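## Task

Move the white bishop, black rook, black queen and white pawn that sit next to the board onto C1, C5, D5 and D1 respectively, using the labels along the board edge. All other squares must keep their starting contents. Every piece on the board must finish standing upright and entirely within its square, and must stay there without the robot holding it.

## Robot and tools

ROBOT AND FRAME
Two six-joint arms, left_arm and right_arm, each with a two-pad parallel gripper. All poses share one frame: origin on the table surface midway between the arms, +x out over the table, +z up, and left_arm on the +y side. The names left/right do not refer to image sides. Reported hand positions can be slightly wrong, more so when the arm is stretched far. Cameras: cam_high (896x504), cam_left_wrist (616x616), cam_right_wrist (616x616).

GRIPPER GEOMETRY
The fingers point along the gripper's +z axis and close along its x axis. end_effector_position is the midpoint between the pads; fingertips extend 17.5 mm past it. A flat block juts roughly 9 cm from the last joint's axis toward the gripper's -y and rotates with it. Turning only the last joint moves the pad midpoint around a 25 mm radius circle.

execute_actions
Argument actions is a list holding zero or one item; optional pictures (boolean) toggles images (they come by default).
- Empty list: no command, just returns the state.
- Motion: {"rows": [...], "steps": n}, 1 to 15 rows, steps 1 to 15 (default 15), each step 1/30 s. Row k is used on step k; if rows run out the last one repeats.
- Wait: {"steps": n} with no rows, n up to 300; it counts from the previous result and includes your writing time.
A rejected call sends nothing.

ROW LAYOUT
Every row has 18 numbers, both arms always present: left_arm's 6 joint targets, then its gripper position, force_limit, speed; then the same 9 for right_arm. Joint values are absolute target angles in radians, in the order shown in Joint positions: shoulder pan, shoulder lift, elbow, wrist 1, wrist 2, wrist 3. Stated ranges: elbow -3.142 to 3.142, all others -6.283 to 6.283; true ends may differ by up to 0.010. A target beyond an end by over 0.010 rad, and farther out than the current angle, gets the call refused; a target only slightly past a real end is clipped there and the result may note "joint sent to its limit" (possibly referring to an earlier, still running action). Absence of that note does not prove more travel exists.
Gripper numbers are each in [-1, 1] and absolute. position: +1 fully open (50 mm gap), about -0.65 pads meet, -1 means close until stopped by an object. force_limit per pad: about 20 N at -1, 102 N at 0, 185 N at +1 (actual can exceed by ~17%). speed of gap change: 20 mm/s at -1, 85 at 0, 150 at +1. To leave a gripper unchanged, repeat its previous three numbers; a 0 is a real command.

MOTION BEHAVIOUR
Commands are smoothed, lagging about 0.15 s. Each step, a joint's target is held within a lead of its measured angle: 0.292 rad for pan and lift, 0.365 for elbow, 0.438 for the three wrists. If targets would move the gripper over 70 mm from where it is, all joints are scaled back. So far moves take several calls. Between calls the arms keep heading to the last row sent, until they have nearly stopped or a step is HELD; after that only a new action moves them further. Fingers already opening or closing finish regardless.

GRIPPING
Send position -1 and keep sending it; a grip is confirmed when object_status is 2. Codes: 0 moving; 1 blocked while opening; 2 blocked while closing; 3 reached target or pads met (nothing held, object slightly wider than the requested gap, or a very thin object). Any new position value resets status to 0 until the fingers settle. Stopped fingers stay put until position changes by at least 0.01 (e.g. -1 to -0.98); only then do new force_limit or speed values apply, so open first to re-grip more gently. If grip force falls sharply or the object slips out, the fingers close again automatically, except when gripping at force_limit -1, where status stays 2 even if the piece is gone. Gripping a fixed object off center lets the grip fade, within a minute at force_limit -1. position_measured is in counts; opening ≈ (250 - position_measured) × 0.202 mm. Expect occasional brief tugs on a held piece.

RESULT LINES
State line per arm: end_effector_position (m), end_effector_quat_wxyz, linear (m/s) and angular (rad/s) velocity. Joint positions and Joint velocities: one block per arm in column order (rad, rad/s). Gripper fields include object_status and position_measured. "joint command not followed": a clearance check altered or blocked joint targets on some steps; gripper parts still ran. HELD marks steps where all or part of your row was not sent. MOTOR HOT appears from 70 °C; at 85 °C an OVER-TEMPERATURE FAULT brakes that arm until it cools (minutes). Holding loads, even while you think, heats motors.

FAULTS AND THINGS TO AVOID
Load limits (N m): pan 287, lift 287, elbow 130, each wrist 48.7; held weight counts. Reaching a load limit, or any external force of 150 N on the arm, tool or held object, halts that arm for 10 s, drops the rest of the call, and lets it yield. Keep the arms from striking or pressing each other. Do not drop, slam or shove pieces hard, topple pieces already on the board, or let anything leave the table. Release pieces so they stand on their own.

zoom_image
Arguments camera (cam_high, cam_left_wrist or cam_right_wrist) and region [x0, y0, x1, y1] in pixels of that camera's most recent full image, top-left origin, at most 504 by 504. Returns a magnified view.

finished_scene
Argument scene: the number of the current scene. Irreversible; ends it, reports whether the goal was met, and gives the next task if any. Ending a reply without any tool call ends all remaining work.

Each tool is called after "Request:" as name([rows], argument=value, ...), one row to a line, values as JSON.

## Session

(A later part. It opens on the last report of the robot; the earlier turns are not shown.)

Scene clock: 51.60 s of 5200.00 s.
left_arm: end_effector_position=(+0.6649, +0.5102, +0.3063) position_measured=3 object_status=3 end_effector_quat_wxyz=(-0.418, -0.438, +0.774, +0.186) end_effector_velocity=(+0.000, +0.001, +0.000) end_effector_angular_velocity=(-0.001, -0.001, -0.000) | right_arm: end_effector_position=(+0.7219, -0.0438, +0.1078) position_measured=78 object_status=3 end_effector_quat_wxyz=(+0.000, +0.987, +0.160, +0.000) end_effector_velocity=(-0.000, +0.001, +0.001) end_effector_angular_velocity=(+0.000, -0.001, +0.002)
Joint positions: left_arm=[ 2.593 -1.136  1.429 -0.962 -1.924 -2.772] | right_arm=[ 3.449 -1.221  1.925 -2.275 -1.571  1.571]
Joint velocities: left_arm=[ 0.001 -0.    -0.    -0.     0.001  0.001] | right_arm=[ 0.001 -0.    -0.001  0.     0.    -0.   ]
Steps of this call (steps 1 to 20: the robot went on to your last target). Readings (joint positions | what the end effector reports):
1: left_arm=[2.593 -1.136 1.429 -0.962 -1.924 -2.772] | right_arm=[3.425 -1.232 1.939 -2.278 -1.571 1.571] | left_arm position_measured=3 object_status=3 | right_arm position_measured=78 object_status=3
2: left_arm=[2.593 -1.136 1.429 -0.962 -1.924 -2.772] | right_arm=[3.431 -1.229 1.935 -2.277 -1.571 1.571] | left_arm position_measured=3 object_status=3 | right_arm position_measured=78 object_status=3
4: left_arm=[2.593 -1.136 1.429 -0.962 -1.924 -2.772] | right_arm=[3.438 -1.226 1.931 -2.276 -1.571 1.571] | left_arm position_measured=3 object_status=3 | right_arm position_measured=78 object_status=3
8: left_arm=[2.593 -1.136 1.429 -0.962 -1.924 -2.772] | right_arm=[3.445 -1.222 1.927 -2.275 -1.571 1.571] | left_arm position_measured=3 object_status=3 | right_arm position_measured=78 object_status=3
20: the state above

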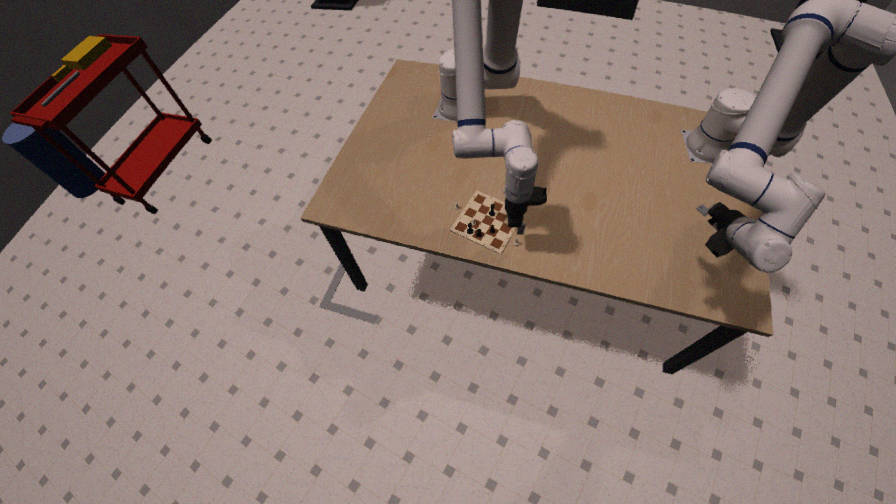

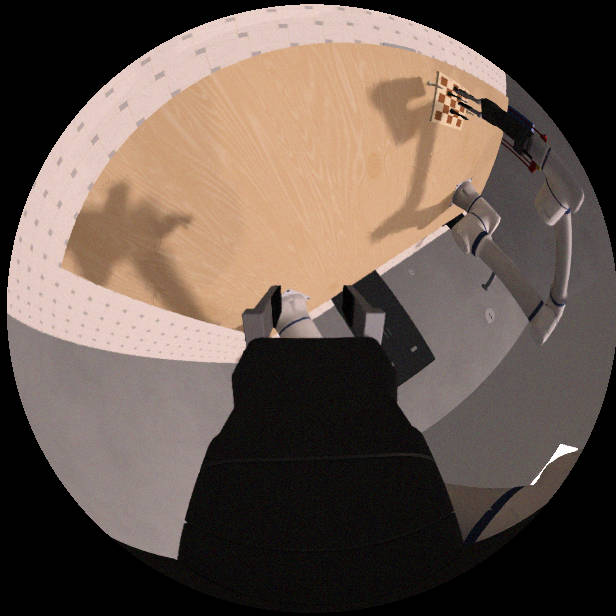

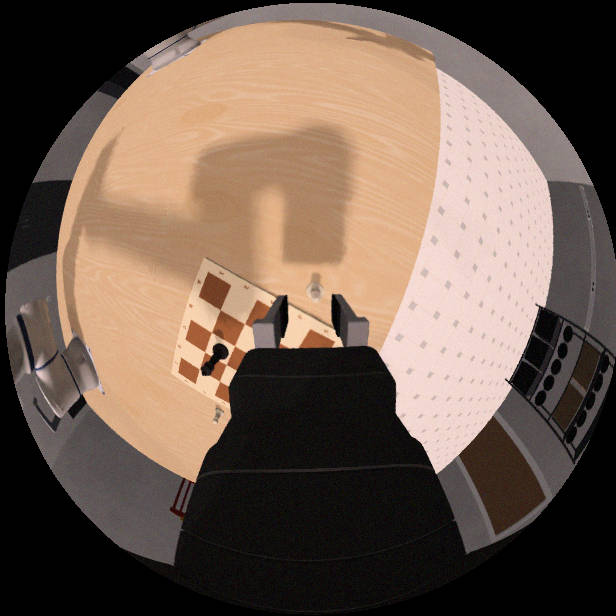

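Request:
execute_actions([
  {"rows":[[2.593,-1.136,1.429,-0.962,-1.924,-2.772,1,0,0,3.445,-1.143,1.9465,-2.3743,-1.571,1.571,0.5,-0.5,0.3]]},
], pictures=false)

Request:
execute_actions([
  {"rows":[[2.593,-1.136,1.429,-0.962,-1.924,-2.772,1,0,0,3.445,-1.143,1.9465,-2.3743,-1.571,1.571,-1,-0.5,0.3]]},
])

Request:
execute_actions([
  {"rows":[[2.593,-1.136,1.429,-0.962,-1.924,-2.772,1,0,0,3.445,-1.238,1.903,-2.2358,-1.571,1.571,-1,-0.5,0.3]]},
], pictures=false)

Request:
execute_actions([
  {"rows":[[2.593,-1.136,1.429,-0.962,-1.924,-2.772,1,0,0,3.324,-1.518,2.259,-2.3118,-1.571,1.571,-1,-0.5,0.3]]},
], pictures=false)

Request:
execute_actions([
  {"steps":22},
], pictures=false)

Request:
execute_actions([
  {"rows":[[2.593,-1.136,1.429,-0.962,-1.924,-2.772,1,0,0,3.324,-1.43,2.299,-2.4398,-1.571,1.571,-1,-0.5,0.3]]},
])

Request:
zoom_image(camera="cam_right_wrist", region=[220,200,420,360])

Scene clock: 59.07 s of 5200.00 s.
left_arm: end_effector_position=(+0.6649, +0.5102, +0.3063) position_measured=3 object_status=3 end_effector_quat_wxyz=(-0.418, -0.438, +0.774, +0.186) end_effector_velocity=(-0.000, +0.000, +0.001) end_effector_angular_velocity=(+0.000, -0.001, +0.001) | right_arm: end_effector_position=(+0.7285, -0.0446, +0.0500) position_measured=78 object_status=3 end_effector_quat_wxyz=(+0.000, +0.987, +0.158, +0.000) end_effector_velocity=(+0.001, -0.000, -0.012) end_effector_angular_velocity=(-0.000, -0.001, -0.001)
Joint positions: left_arm=[ 2.593 -1.136  1.429 -0.962 -1.924 -2.772] | right_arm=[ 3.445 -1.145  1.946 -2.371 -1.571  1.571]
Joint velocities: left_arm=[ 0.    -0.002 -0.     0.    -0.    -0.001] | right_arm=[-0.001  0.017  0.004 -0.022 -0.     0.   ]
Steps of this call (steps 1 to 15: the robot went on to your last target; steps 16 to 90: nothing new was sent; then 3.97 s passed at rest; steps 91 to 105: all 15 steps of this action). Readings (joint positions | what the end effector reports):
91: left_arm=[2.593 -1.136 1.429 -0.962 -1.924 -2.772] | right_arm=[3.449 -1.220 1.924 -2.275 -1.571 1.571] | left_arm position_measured=3 object_status=3 | right_arm position_measured=78 object_status=3
92: left_arm=[2.593 -1.136 1.429 -0.962 -1.924 -2.772] | right_arm=[3.449 -1.211 1.926 -2.289 -1.571 1.571] | left_arm position_measured=3 object_status=3 | right_arm position_measured=78 object_status=3
94: left_arm=[2.593 -1.136 1.429 -0.962 -1.924 -2.772] | right_arm=[3.447 -1.181 1.936 -2.323 -1.571 1.571] | left_arm position_measured=3 object_status=3 | right_arm position_measured=78 object_status=3
98: left_arm=[2.593 -1.136 1.429 -0.962 -1.924 -2.772] | right_arm=[3.446 -1.157 1.942 -2.357 -1.571 1.571] | left_arm position_measured=3 object_status=3 | right_arm position_measured=78 object_status=3
105: the state above

Scene clock: 59.57 s of 5200.00 s.
left_arm: end_effector_position=(+0.6649, +0.5102, +0.3063) position_measured=3 object_status=3 end_effector_quat_wxyz=(-0.418, -0.438, +0.774, +0.186) end_effector_velocity=(+0.000, +0.000, +0.000) end_effector_angular_velocity=(+0.001, +0.000, -0.000) | right_arm: end_effector_position=(+0.7286, -0.0447, +0.0484) position_measured=207 object_status=2 end_effector_quat_wxyz=(+0.000, +0.987, +0.158, +0.000) end_effector_velocity=(-0.001, -0.000, -0.000) end_effector_angular_velocity=(-0.000, +0.000, +0.001)
Joint positions: left_arm=[ 2.593 -1.136  1.429 -0.962 -1.924 -2.772] | right_arm=[ 3.445 -1.143  1.946 -2.374 -1.571  1.571]
Joint velocities: left_arm=[ 0.     0.    -0.001  0.     0.    -0.   ] | right_arm=[-0.    -0.001  0.001 -0.    -0.    -0.001]
Steps of this call (steps 1 to 15: all 15 steps of this action). Readings (joint positions | what the end effector reports):
1: left_arm=[2.593 -1.136 1.429 -0.962 -1.924 -2.772] | right_arm=[3.445 -1.145 1.946 -2.372 -1.571 1.571] | left_arm position_measured=3 object_status=3 | right_arm position_measured=82 object_status=0
2: left_arm=[2.593 -1.136 1.429 -0.962 -1.924 -2.772] | right_arm=[3.445 -1.144 1.946 -2.373 -1.571 1.571] | left_arm position_measured=3 object_status=3 | right_arm position_measured=99 object_status=0
4: left_arm=[2.593 -1.136 1.429 -0.962 -1.924 -2.772] | right_arm=[3.445 -1.144 1.946 -2.373 -1.571 1.571] | left_arm position_measured=3 object_status=3 | right_arm position_measured=134 object_status=0
8: left_arm=[2.593 -1.136 1.429 -0.962 -1.924 -2.772] | right_arm=[3.445 -1.143 1.946 -2.374 -1.571 1.571] | left_arm position_measured=3 object_status=3 | right_arm position_measured=203 object_status=0
15: the state above

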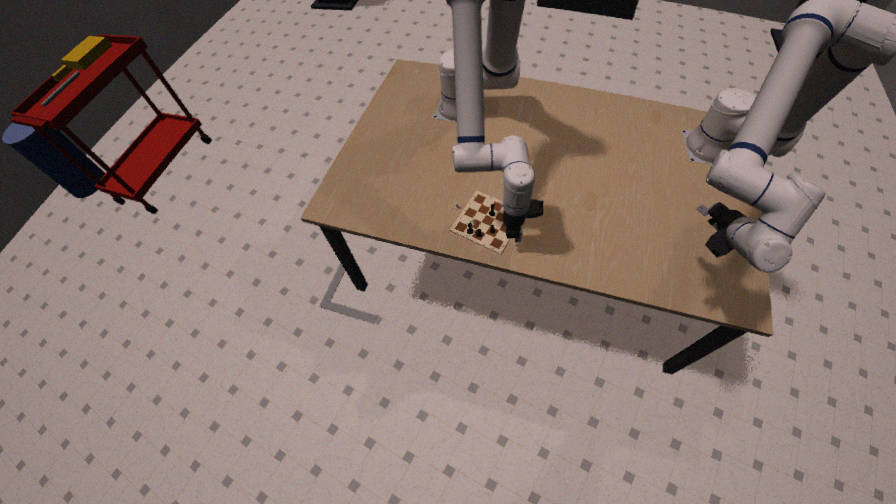

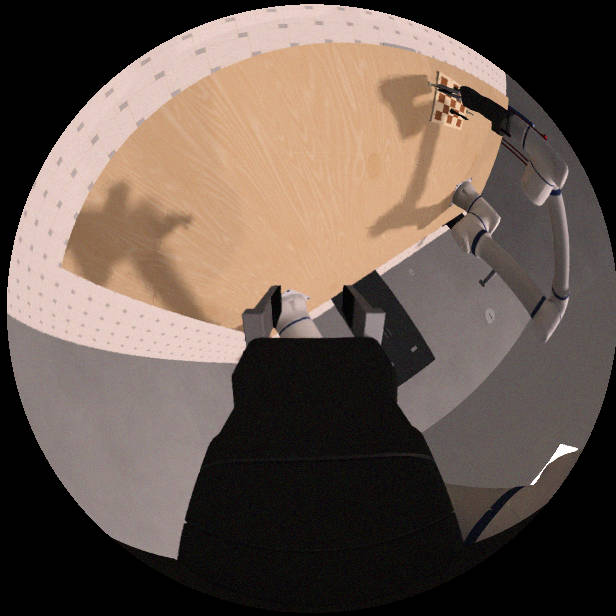

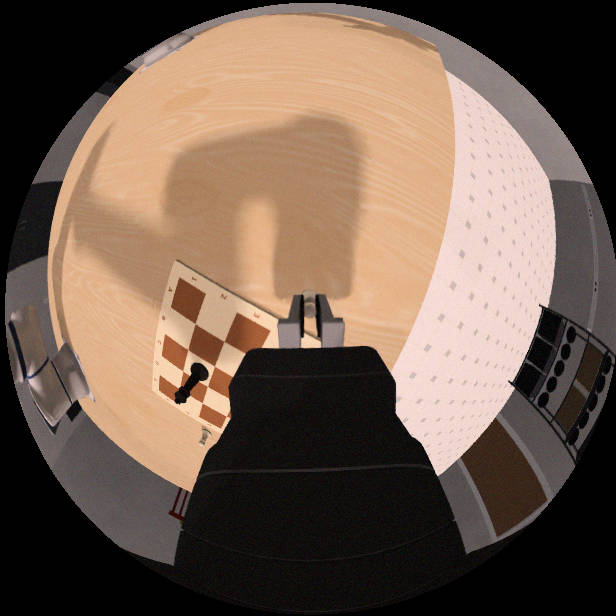

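Scene clock: 60.07 s of 5200.00 s.
left_arm: end_effector_position=(+0.6649, +0.5102, +0.3063) position_measured=3 object_status=3 end_effector_quat_wxyz=(-0.418, -0.438, +0.774, +0.186) end_effector_velocity=(-0.000, -0.000, +0.001) end_effector_angular_velocity=(-0.002, -0.001, -0.002) | right_arm: end_effector_position=(+0.7276, -0.0450, +0.1259) position_measured=207 object_status=2 end_effector_quat_wxyz=(+0.000, +0.987, +0.158, -0.000) end_effector_velocity=(-0.001, -0.000, +0.021) end_effector_angular_velocity=(+0.000, -0.001, -0.000)
Joint positions: left_arm=[ 2.593 -1.136  1.429 -0.962 -1.924 -2.772] | right_arm=[ 3.445 -1.235  1.904 -2.24  -1.571  1.571]
Joint velocities: left_arm=[-0.001 -0.001 -0.     0.001  0.     0.002] | right_arm=[ 0.    -0.024 -0.011  0.034 -0.     0.001]
Steps of this call (steps 1 to 15: all 15 steps of this action). Readings (joint positions | what the end effector reports):
1: left_arm=[2.593 -1.136 1.429 -0.962 -1.924 -2.772] | right_arm=[3.445 -1.143 1.946 -2.374 -1.571 1.571] | left_arm position_measured=3 object_status=3 | right_arm position_measured=207 object_status=2
2: left_arm=[2.593 -1.136 1.429 -0.962 -1.924 -2.772] | right_arm=[3.445 -1.153 1.943 -2.358 -1.571 1.571] | left_arm position_measured=3 object_status=3 | right_arm position_measured=207 object_status=2
4: left_arm=[2.593 -1.136 1.429 -0.962 -1.924 -2.772] | right_arm=[3.445 -1.185 1.926 -2.314 -1.571 1.571] | left_arm position_measured=3 object_status=3 | right_arm position_measured=207 object_status=2
8: left_arm=[2.593 -1.136 1.429 -0.962 -1.924 -2.772] | right_arm=[3.445 -1.219 1.912 -2.263 -1.571 1.571] | left_arm position_measured=3 object_status=3 | right_arm position_measured=207 object_status=2
15: the state above

Scene clock: 60.57 s of 5200.00 s.
left_arm: end_effector_position=(+0.6649, +0.5102, +0.3063) position_measured=3 object_status=3 end_effector_quat_wxyz=(-0.418, -0.438, +0.774, +0.186) end_effector_velocity=(+0.001, +0.001, -0.000) end_effector_angular_velocity=(+0.002, -0.000, +0.001) | right_arm: end_effector_position=(+0.6040, -0.1523, +0.1310) position_measured=207 object_status=2 end_effector_quat_wxyz=(+0.000, +0.994, +0.106, -0.000) end_effector_velocity=(-0.163, -0.115, -0.012) end_effector_angular_velocity=(+0.002, -0.010, -0.131)
Joint positions: left_arm=[ 2.593 -1.136  1.429 -0.962 -1.924 -2.772] | right_arm=[ 3.341 -1.479  2.209 -2.302 -1.571  1.571]
Joint velocities: left_arm=[ 0.001  0.001 -0.001 -0.     0.001 -0.002] | right_arm=[-0.131 -0.304  0.374 -0.081  0.     0.   ]
Steps of this call (steps 1 to 15: all 15 steps of this action). Readings (joint positions | what the end effector reports):
1: left_arm=[2.593 -1.136 1.429 -0.962 -1.924 -2.772] | right_arm=[3.445 -1.236 1.904 -2.239 -1.571 1.571] | left_arm position_measured=3 object_status=3 | right_arm position_measured=207 object_status=2
2: left_arm=[2.593 -1.136 1.429 -0.962 -1.924 -2.772] | right_arm=[3.441 -1.246 1.917 -2.241 -1.571 1.571] | left_arm position_measured=3 object_status=3 | right_arm position_measured=207 object_status=2
4: left_arm=[2.593 -1.136 1.429 -0.962 -1.924 -2.772] | right_arm=[3.424 -1.286 1.967 -2.251 -1.571 1.571] | left_arm position_measured=3 object_status=3 | right_arm position_measured=207 object_status=2
8: left_arm=[2.593 -1.136 1.429 -0.962 -1.924 -2.772] | right_arm=[3.392 -1.360 2.059 -2.271 -1.571 1.571] | left_arm position_measured=3 object_status=3 | right_arm position_measured=207 object_status=2
15: the state above

Scene clock: 61.30 s of 5200.00 s.
left_arm: end_effector_position=(+0.6649, +0.5102, +0.3063) position_measured=3 object_status=3 end_effector_quat_wxyz=(-0.418, -0.438, +0.774, +0.186) end_effector_velocity=(+0.000, +0.000, +0.000) end_effector_angular_velocity=(-0.001, -0.001, -0.000) | right_arm: end_effector_position=(+0.5820, -0.1670, +0.1284) position_measured=207 object_status=2 end_effector_quat_wxyz=(+0.000, +0.995, +0.098, +0.000) end_effector_velocity=(+0.000, +0.000, -0.000) end_effector_angular_velocity=(+0.001, +0.001, +0.000)
Joint positions: left_arm=[ 2.593 -1.136  1.429 -0.962 -1.924 -2.772] | right_arm=[ 3.324 -1.518  2.259 -2.312 -1.571  1.571]
Joint velocities: left_arm=[ 0.001  0.    -0.001  0.     0.     0.001] | right_arm=[-0.     0.001  0.    -0.     0.001 -0.001]
Steps of this call (steps 1 to 22: the robot went on to your last target). Readings (joint positions | what the end effector reports):
1: left_arm=[2.593 -1.136 1.429 -0.962 -1.924 -2.772] | right_arm=[3.337 -1.488 2.221 -2.304 -1.571 1.571] | left_arm position_measured=3 object_status=3 | right_arm position_measured=207 object_status=2
2: left_arm=[2.593 -1.136 1.429 -0.962 -1.924 -2.772] | right_arm=[3.334 -1.494 2.229 -2.306 -1.571 1.571] | left_arm position_measured=3 object_status=3 | right_arm position_measured=207 object_status=2
4: left_arm=[2.593 -1.136 1.429 -0.962 -1.924 -2.772] | right_arm=[3.330 -1.504 2.241 -2.308 -1.571 1.571] | left_arm position_measured=3 object_status=3 | right_arm position_measured=207 object_status=2
8: left_arm=[2.593 -1.136 1.429 -0.962 -1.924 -2.772] | right_arm=[3.326 -1.513 2.253 -2.311 -1.571 1.571] | left_arm position_measured=3 object_status=3 | right_arm position_measured=207 object_status=2
22: the state above

Scene clock: 61.80 s of 5200.00 s.
left_arm: end_effector_position=(+0.6649, +0.5102, +0.3063) position_measured=3 object_status=3 end_effector_quat_wxyz=(-0.418, -0.438, +0.774, +0.186) end_effector_velocity=(-0.000, +0.001, +0.000) end_effector_angular_velocity=(-0.000, +0.001, +0.001) | right_arm: end_effector_position=(+0.5832, -0.1668, +0.0742) position_measured=207 object_status=2 end_effector_quat_wxyz=(+0.000, +0.995, +0.098, +0.000) end_effector_velocity=(-0.000, -0.000, -0.013) end_effector_angular_velocity=(-0.000, +0.000, +0.000)
Joint positions: left_arm=[ 2.593 -1.136  1.429 -0.962 -1.924 -2.772] | right_arm=[ 3.324 -1.433  2.298 -2.436 -1.571  1.571]
Joint velocities: left_arm=[ 0.001 -0.001  0.001  0.    -0.     0.   ] | right_arm=[-0.     0.021  0.009 -0.029 -0.    -0.   ]
Steps of this call (steps 1 to 15: all 15 steps of this action). Readings (joint positions | what the end effector reports):
1: left_arm=[2.593 -1.136 1.429 -0.962 -1.924 -2.772] | right_arm=[3.324 -1.518 2.259 -2.312 -1.571 1.571] | left_arm position_measured=3 object_status=3 | right_arm position_measured=207 object_status=2
2: left_arm=[2.593 -1.136 1.429 -0.962 -1.924 -2.772] | right_arm=[3.324 -1.508 2.263 -2.328 -1.571 1.571] | left_arm position_measured=3 object_status=3 | right_arm position_measured=207 object_status=2
4: left_arm=[2.593 -1.136 1.429 -0.962 -1.924 -2.772] | right_arm=[3.324 -1.475 2.279 -2.374 -1.571 1.571] | left_arm position_measured=3 object_status=3 | right_arm position_measured=207 object_status=2
8: left_arm=[2.593 -1.136 1.429 -0.962 -1.924 -2.772] | right_arm=[3.324 -1.446 2.292 -2.416 -1.571 1.571] | left_arm position_measured=3 object_status=3 | right_arm position_measured=207 object_status=2
15: the state above

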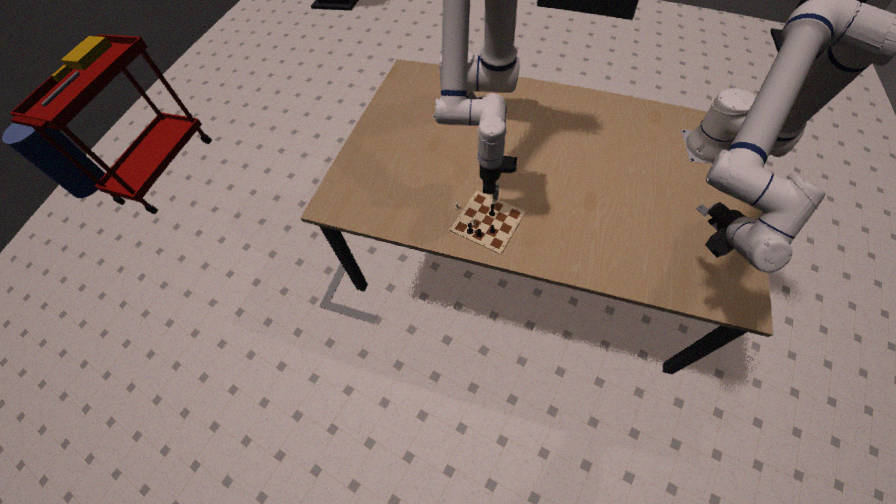

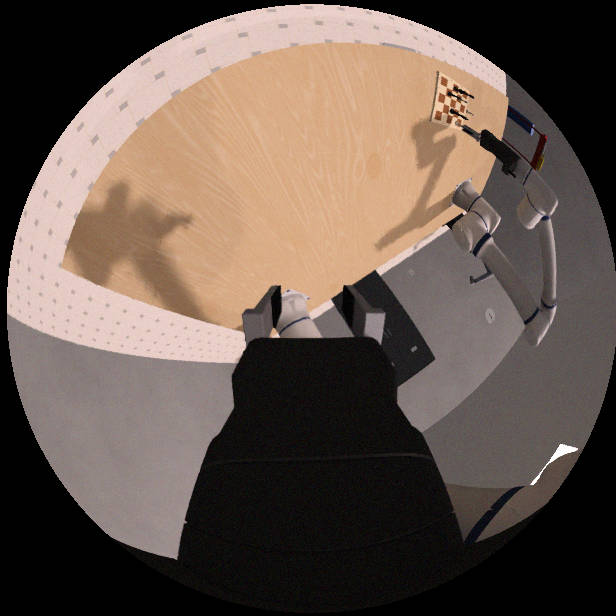

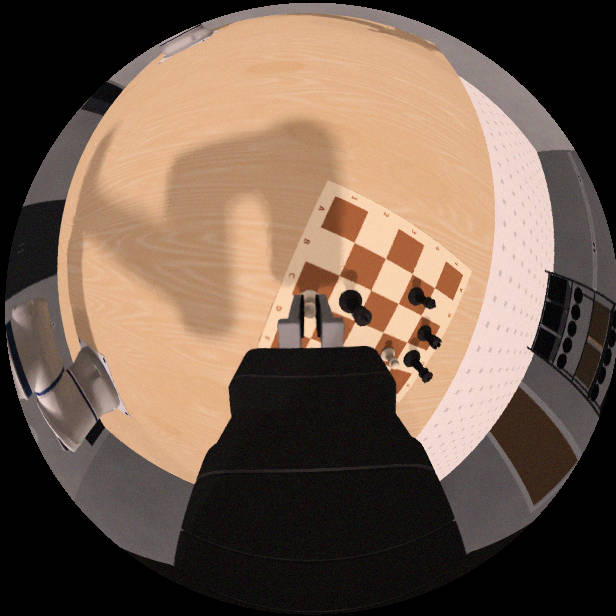

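Region (220, 200, 420, 360) of cam_right_wrist's 616x616 image, scaled by 2.520, with more detail than that image has; it fills the top 403 rows of this view, and the rest is white.

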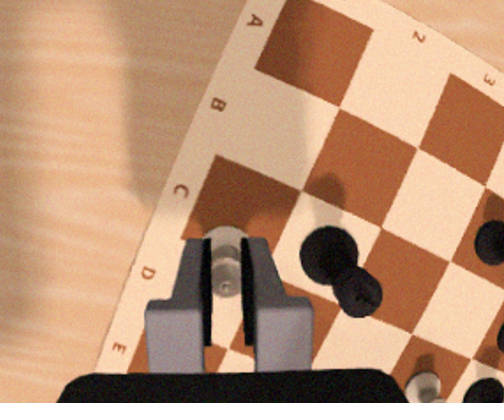

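Request:
execute_actions([
  {"rows":[[2.593,-1.136,1.429,-0.962,-1.924,-2.772,1,0,0,3.34,-1.386,2.2957,-2.4805,-1.571,1.571,-1,-0.5,0.3]]},
], pictures=false)

Request:
execute_actions([
  {"rows":[[2.593,-1.136,1.429,-0.962,-1.924,-2.772,1,0,0,3.34,-1.386,2.2957,-2.4805,-1.571,1.571,-0.1,-0.5,-0.5]]},
], pictures=false)

Request:
execute_actions([
  {"rows":[[2.593,-1.136,1.429,-0.962,-1.924,-2.772,1,0,0,3.34,-1.474,2.259,-2.3558,-1.571,1.571,-0.1,-0.5,0.3]]},
])

Request:
execute_actions([
  {"rows":[[2.593,-1.136,1.429,-0.962,-1.924,-2.772,1,0,0,3.065,-1.4932,2.2827,-2.3603,-1.571,1.571,0.5,-0.5,0.3]]},
], pictures=false)

Request:
execute_actions([
  {"steps":18},
])

Scene clock: 67.40 s of 5200.00 s.
left_arm: end_effector_position=(+0.6649, +0.5102, +0.3063) position_measured=3 object_status=3 end_effector_quat_wxyz=(-0.418, -0.438, +0.774, +0.186) end_effector_velocity=(+0.000, +0.001, -0.000) end_effector_angular_velocity=(+0.001, +0.001, +0.001) | right_arm: end_effector_position=(+0.5864, -0.1569, +0.0541) position_measured=207 object_status=2 end_effector_quat_wxyz=(+0.000, +0.994, +0.106, +0.000) end_effector_velocity=(+0.000, +0.002, -0.005) end_effector_angular_velocity=(-0.001, +0.001, +0.004)
Joint positions: left_arm=[ 2.593 -1.136  1.429 -0.962 -1.924 -2.772] | right_arm=[ 3.34  -1.387  2.296 -2.479 -1.571  1.571]
Joint velocities: left_arm=[ 0.001  0.001 -0.     0.    -0.    -0.   ] | right_arm=[ 0.004  0.011 -0.001 -0.009 -0.001 -0.   ]
Steps of this call (steps 1 to 15: the robot went on to your last target; steps 16 to 90: nothing new was sent; then 2.10 s passed at rest; steps 91 to 105: all 15 steps of this action). Readings (joint positions | what the end effector reports):
91: left_arm=[2.593 -1.136 1.429 -0.962 -1.924 -2.772] | right_arm=[3.324 -1.430 2.299 -2.440 -1.571 1.571] | left_arm position_measured=3 object_status=3 | right_arm position_measured=207 object_status=2
92: left_arm=[2.593 -1.136 1.429 -0.962 -1.924 -2.772] | right_arm=[3.327 -1.423 2.299 -2.447 -1.571 1.571] | left_arm position_measured=3 object_status=3 | right_arm position_measured=207 object_status=2
94: left_arm=[2.593 -1.136 1.429 -0.962 -1.924 -2.772] | right_arm=[3.332 -1.407 2.298 -2.461 -1.571 1.571] | left_arm position_measured=3 object_status=3 | right_arm position_measured=207 object_status=2
98: left_arm=[2.593 -1.136 1.429 -0.962 -1.924 -2.772] | right_arm=[3.337 -1.394 2.296 -2.473 -1.571 1.571] | left_arm position_measured=3 object_status=3 | right_arm position_measured=207 object_status=2
105: the state above

Scene clock: 67.90 s of 5200.00 s.
left_arm: end_effector_position=(+0.6649, +0.5102, +0.3063) position_measured=3 object_status=3 end_effector_quat_wxyz=(-0.418, -0.438, +0.774, +0.186) end_effector_velocity=(+0.000, -0.001, +0.000) end_effector_angular_velocity=(+0.002, +0.001, +0.000) | right_arm: end_effector_position=(+0.5865, -0.1566, +0.0535) position_measured=167 object_status=3 end_effector_quat_wxyz=(+0.000, +0.994, +0.106, +0.000) end_effector_velocity=(+0.001, +0.000, +0.000) end_effector_angular_velocity=(+0.000, -0.001, -0.000)
Joint positions: left_arm=[ 2.593 -1.136  1.429 -0.962 -1.924 -2.772] | right_arm=[ 3.34  -1.386  2.296 -2.48  -1.571  1.571]
Joint velocities: left_arm=[-0.001  0.001 -0.001  0.001  0.    -0.002] | right_arm=[ 0.     0.    -0.001 -0.    -0.     0.   ]
Steps of this call (steps 1 to 15: all 15 steps of this action). Readings (joint positions | what the end effector reports):
1: left_arm=[2.593 -1.136 1.429 -0.962 -1.924 -2.772] | right_arm=[3.340 -1.387 2.296 -2.480 -1.571 1.571] | left_arm position_measured=3 object_status=3 | right_arm position_measured=205 object_status=0
2: left_arm=[2.593 -1.136 1.429 -0.962 -1.924 -2.772] | right_arm=[3.340 -1.387 2.296 -2.480 -1.571 1.571] | left_arm position_measured=3 object_status=3 | right_arm position_measured=197 object_status=0
4: left_arm=[2.593 -1.136 1.429 -0.962 -1.924 -2.772] | right_arm=[3.340 -1.386 2.296 -2.480 -1.571 1.571] | left_arm position_measured=3 object_status=3 | right_arm position_measured=179 object_status=0
8: left_arm=[2.593 -1.136 1.429 -0.962 -1.924 -2.772] | right_arm=[3.340 -1.386 2.296 -2.480 -1.571 1.571] | left_arm position_measured=3 object_status=3 | right_arm position_measured=167 object_status=0
15: the state above

Scene clock: 68.40 s of 5200.00 s.
left_arm: end_effector_position=(+0.6649, +0.5102, +0.3063) position_measured=3 object_status=3 end_effector_quat_wxyz=(-0.418, -0.438, +0.774, +0.186) end_effector_velocity=(-0.000, +0.001, -0.002) end_effector_angular_velocity=(-0.000, +0.003, -0.001) | right_arm: end_effector_position=(+0.5863, -0.1566, +0.1065) position_measured=167 object_status=3 end_effector_quat_wxyz=(+0.000, +0.994, +0.106, -0.000) end_effector_velocity=(-0.001, -0.000, +0.013) end_effector_angular_velocity=(+0.000, -0.001, -0.001)
Joint positions: left_arm=[ 2.593 -1.136  1.429 -0.962 -1.924 -2.772] | right_arm=[ 3.34  -1.471  2.26  -2.36  -1.571  1.571]
Joint velocities: left_arm=[ 0.001  0.001  0.002 -0.     0.     0.002] | right_arm=[ 0.    -0.021 -0.008  0.028 -0.     0.001]
Steps of this call (steps 1 to 15: all 15 steps of this action). Readings (joint positions | what the end effector reports):
1: left_arm=[2.593 -1.136 1.429 -0.962 -1.924 -2.772] | right_arm=[3.340 -1.386 2.296 -2.480 -1.571 1.571] | left_arm position_measured=3 object_status=3 | right_arm position_measured=167 object_status=3
2: left_arm=[2.593 -1.136 1.429 -0.962 -1.924 -2.772] | right_arm=[3.340 -1.396 2.292 -2.465 -1.571 1.571] | left_arm position_measured=3 object_status=3 | right_arm position_measured=167 object_status=3
4: left_arm=[2.593 -1.136 1.429 -0.962 -1.924 -2.772] | right_arm=[3.340 -1.429 2.277 -2.421 -1.571 1.571] | left_arm position_measured=3 object_status=3 | right_arm position_measured=167 object_status=3
8: left_arm=[2.593 -1.136 1.429 -0.962 -1.924 -2.772] | right_arm=[3.340 -1.458 2.266 -2.379 -1.571 1.571] | left_arm position_measured=3 object_status=3 | right_arm position_measured=167 object_status=3
15: the state above

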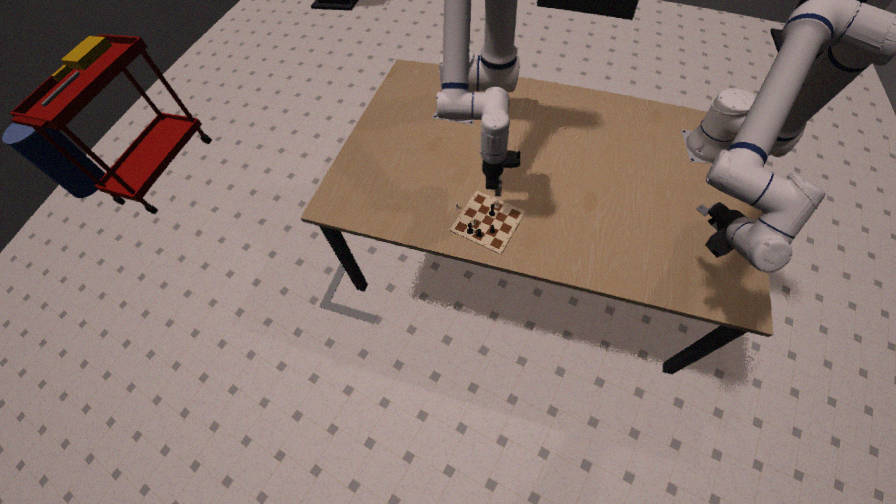

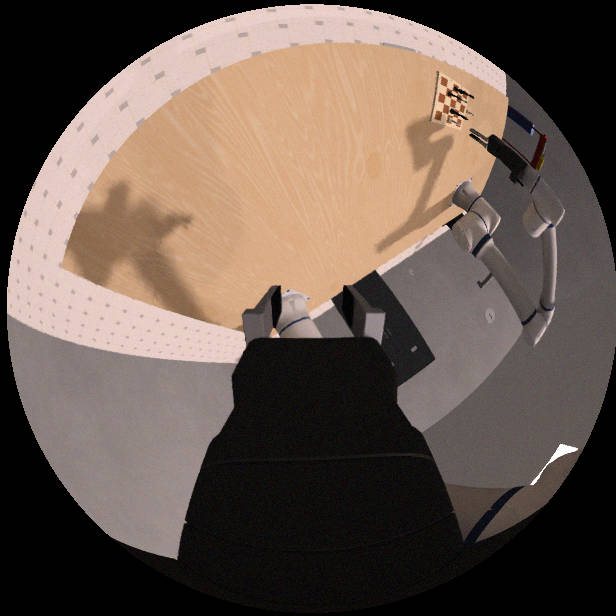

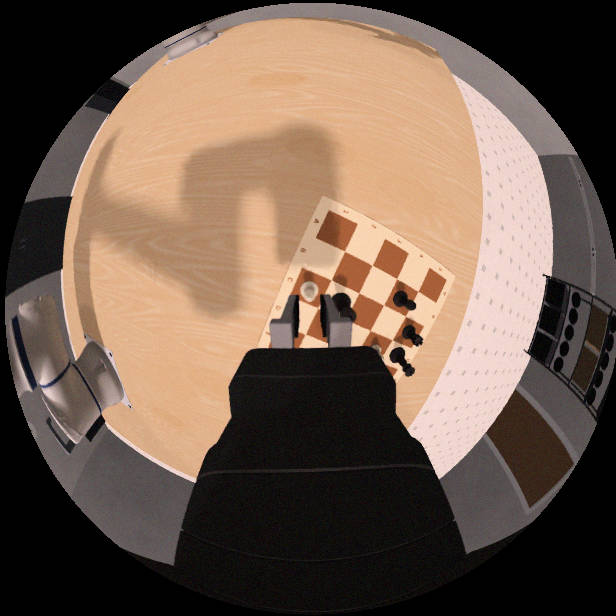

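Scene clock: 68.90 s of 5200.00 s.
left_arm: end_effector_position=(+0.6649, +0.5102, +0.3063) position_measured=3 object_status=3 end_effector_quat_wxyz=(-0.418, -0.438, +0.774, +0.186) end_effector_velocity=(-0.001, +0.000, -0.000) end_effector_angular_velocity=(+0.001, +0.001, +0.000) | right_arm: end_effector_position=(+0.6367, -0.2955, +0.1074) position_measured=78 object_status=3 end_effector_quat_wxyz=(+0.000, +1.000, -0.018, -0.000) end_effector_velocity=(+0.025, -0.115, -0.001) end_effector_angular_velocity=(+0.000, +0.003, -0.201)
Joint positions: left_arm=[ 2.593 -1.136  1.429 -0.962 -1.924 -2.772] | right_arm=[ 3.091 -1.491  2.28  -2.36  -1.571  1.571]
Joint velocities: left_arm=[ 0.    -0.     0.002 -0.     0.001 -0.001] | right_arm=[-0.201 -0.014  0.018 -0.001 -0.    -0.   ]
Steps of this call (steps 1 to 15: all 15 steps of this action). Readings (joint positions | what the end effector reports):
1: left_arm=[2.593 -1.136 1.429 -0.962 -1.924 -2.772] | right_arm=[3.340 -1.472 2.260 -2.359 -1.571 1.571] | left_arm position_measured=3 object_status=3 | right_arm position_measured=163 object_status=0
2: left_arm=[2.593 -1.136 1.429 -0.962 -1.924 -2.772] | right_arm=[3.330 -1.473 2.260 -2.358 -1.571 1.571] | left_arm position_measured=3 object_status=3 | right_arm position_measured=146 object_status=0
4: left_arm=[2.593 -1.136 1.429 -0.962 -1.924 -2.772] | right_arm=[3.285 -1.476 2.264 -2.358 -1.571 1.571] | left_arm position_measured=3 object_status=3 | right_arm position_measured=111 object_status=0
8: left_arm=[2.593 -1.136 1.429 -0.962 -1.924 -2.772] | right_arm=[3.202 -1.483 2.271 -2.359 -1.571 1.571] | left_arm position_measured=3 object_status=3 | right_arm position_measured=78 object_status=0
15: the state above

Scene clock: 69.50 s of 5200.00 s.
left_arm: end_effector_position=(+0.6649, +0.5102, +0.3063) position_measured=3 object_status=3 end_effector_quat_wxyz=(-0.418, -0.438, +0.774, +0.186) end_effector_velocity=(+0.000, -0.001, +0.001) end_effector_angular_velocity=(-0.001, -0.001, -0.001) | right_arm: end_effector_position=(+0.6399, -0.3105, +0.1074) position_measured=78 object_status=3 end_effector_quat_wxyz=(+0.000, +1.000, -0.031, -0.000) end_effector_velocity=(-0.000, -0.001, +0.001) end_effector_angular_velocity=(+0.001, -0.001, -0.002)
Joint positions: left_arm=[ 2.593 -1.136  1.429 -0.962 -1.924 -2.772] | right_arm=[ 3.065 -1.493  2.283 -2.36  -1.571  1.571]
Joint velocities: left_arm=[-0.001 -0.001 -0.001 -0.    -0.     0.001] | right_arm=[-0.002 -0.002  0.001 -0.     0.001 -0.   ]
Steps of this call (steps 1 to 18: the robot went on to your last target). Readings (joint positions | what the end effector reports):
1: left_arm=[2.593 -1.136 1.429 -0.962 -1.924 -2.772] | right_arm=[3.085 -1.492 2.281 -2.360 -1.571 1.571] | left_arm position_measured=3 object_status=3 | right_arm position_measured=78 object_status=3
2: left_arm=[2.593 -1.136 1.429 -0.962 -1.924 -2.772] | right_arm=[3.081 -1.492 2.281 -2.360 -1.571 1.571] | left_arm position_measured=3 object_status=3 | right_arm position_measured=78 object_status=3
4: left_arm=[2.593 -1.136 1.429 -0.962 -1.924 -2.772] | right_arm=[3.074 -1.492 2.282 -2.360 -1.571 1.571] | left_arm position_measured=3 object_status=3 | right_arm position_measured=78 object_status=3
8: left_arm=[2.593 -1.136 1.429 -0.962 -1.924 -2.772] | right_arm=[3.068 -1.493 2.282 -2.360 -1.571 1.571] | left_arm position_measured=3 object_status=3 | right_arm position_measured=78 object_status=3
18: the state above

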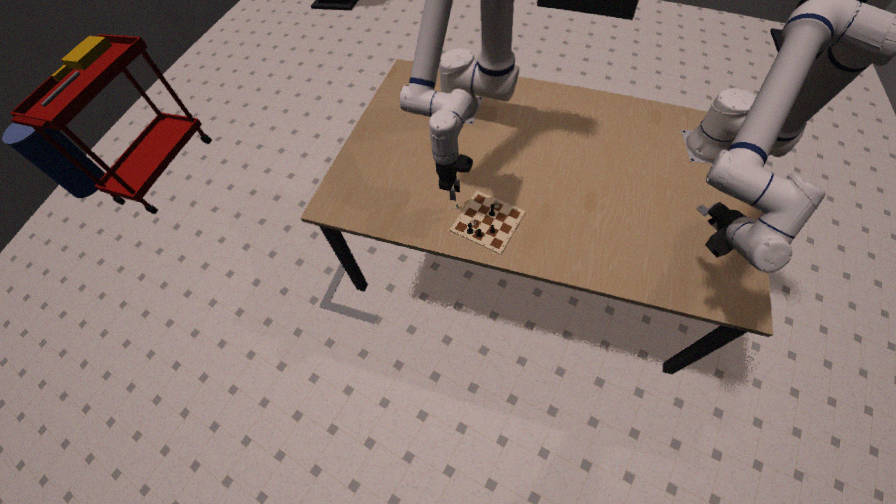

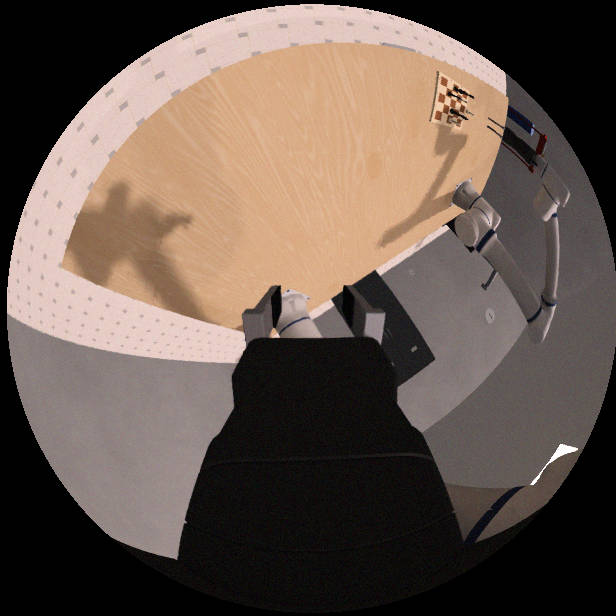

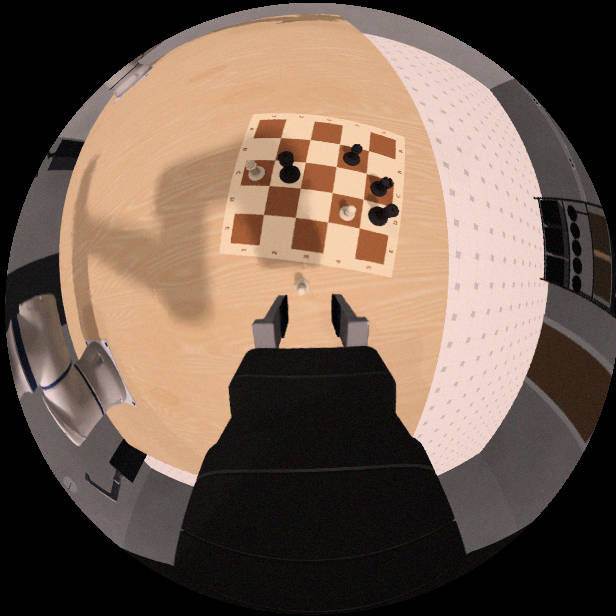

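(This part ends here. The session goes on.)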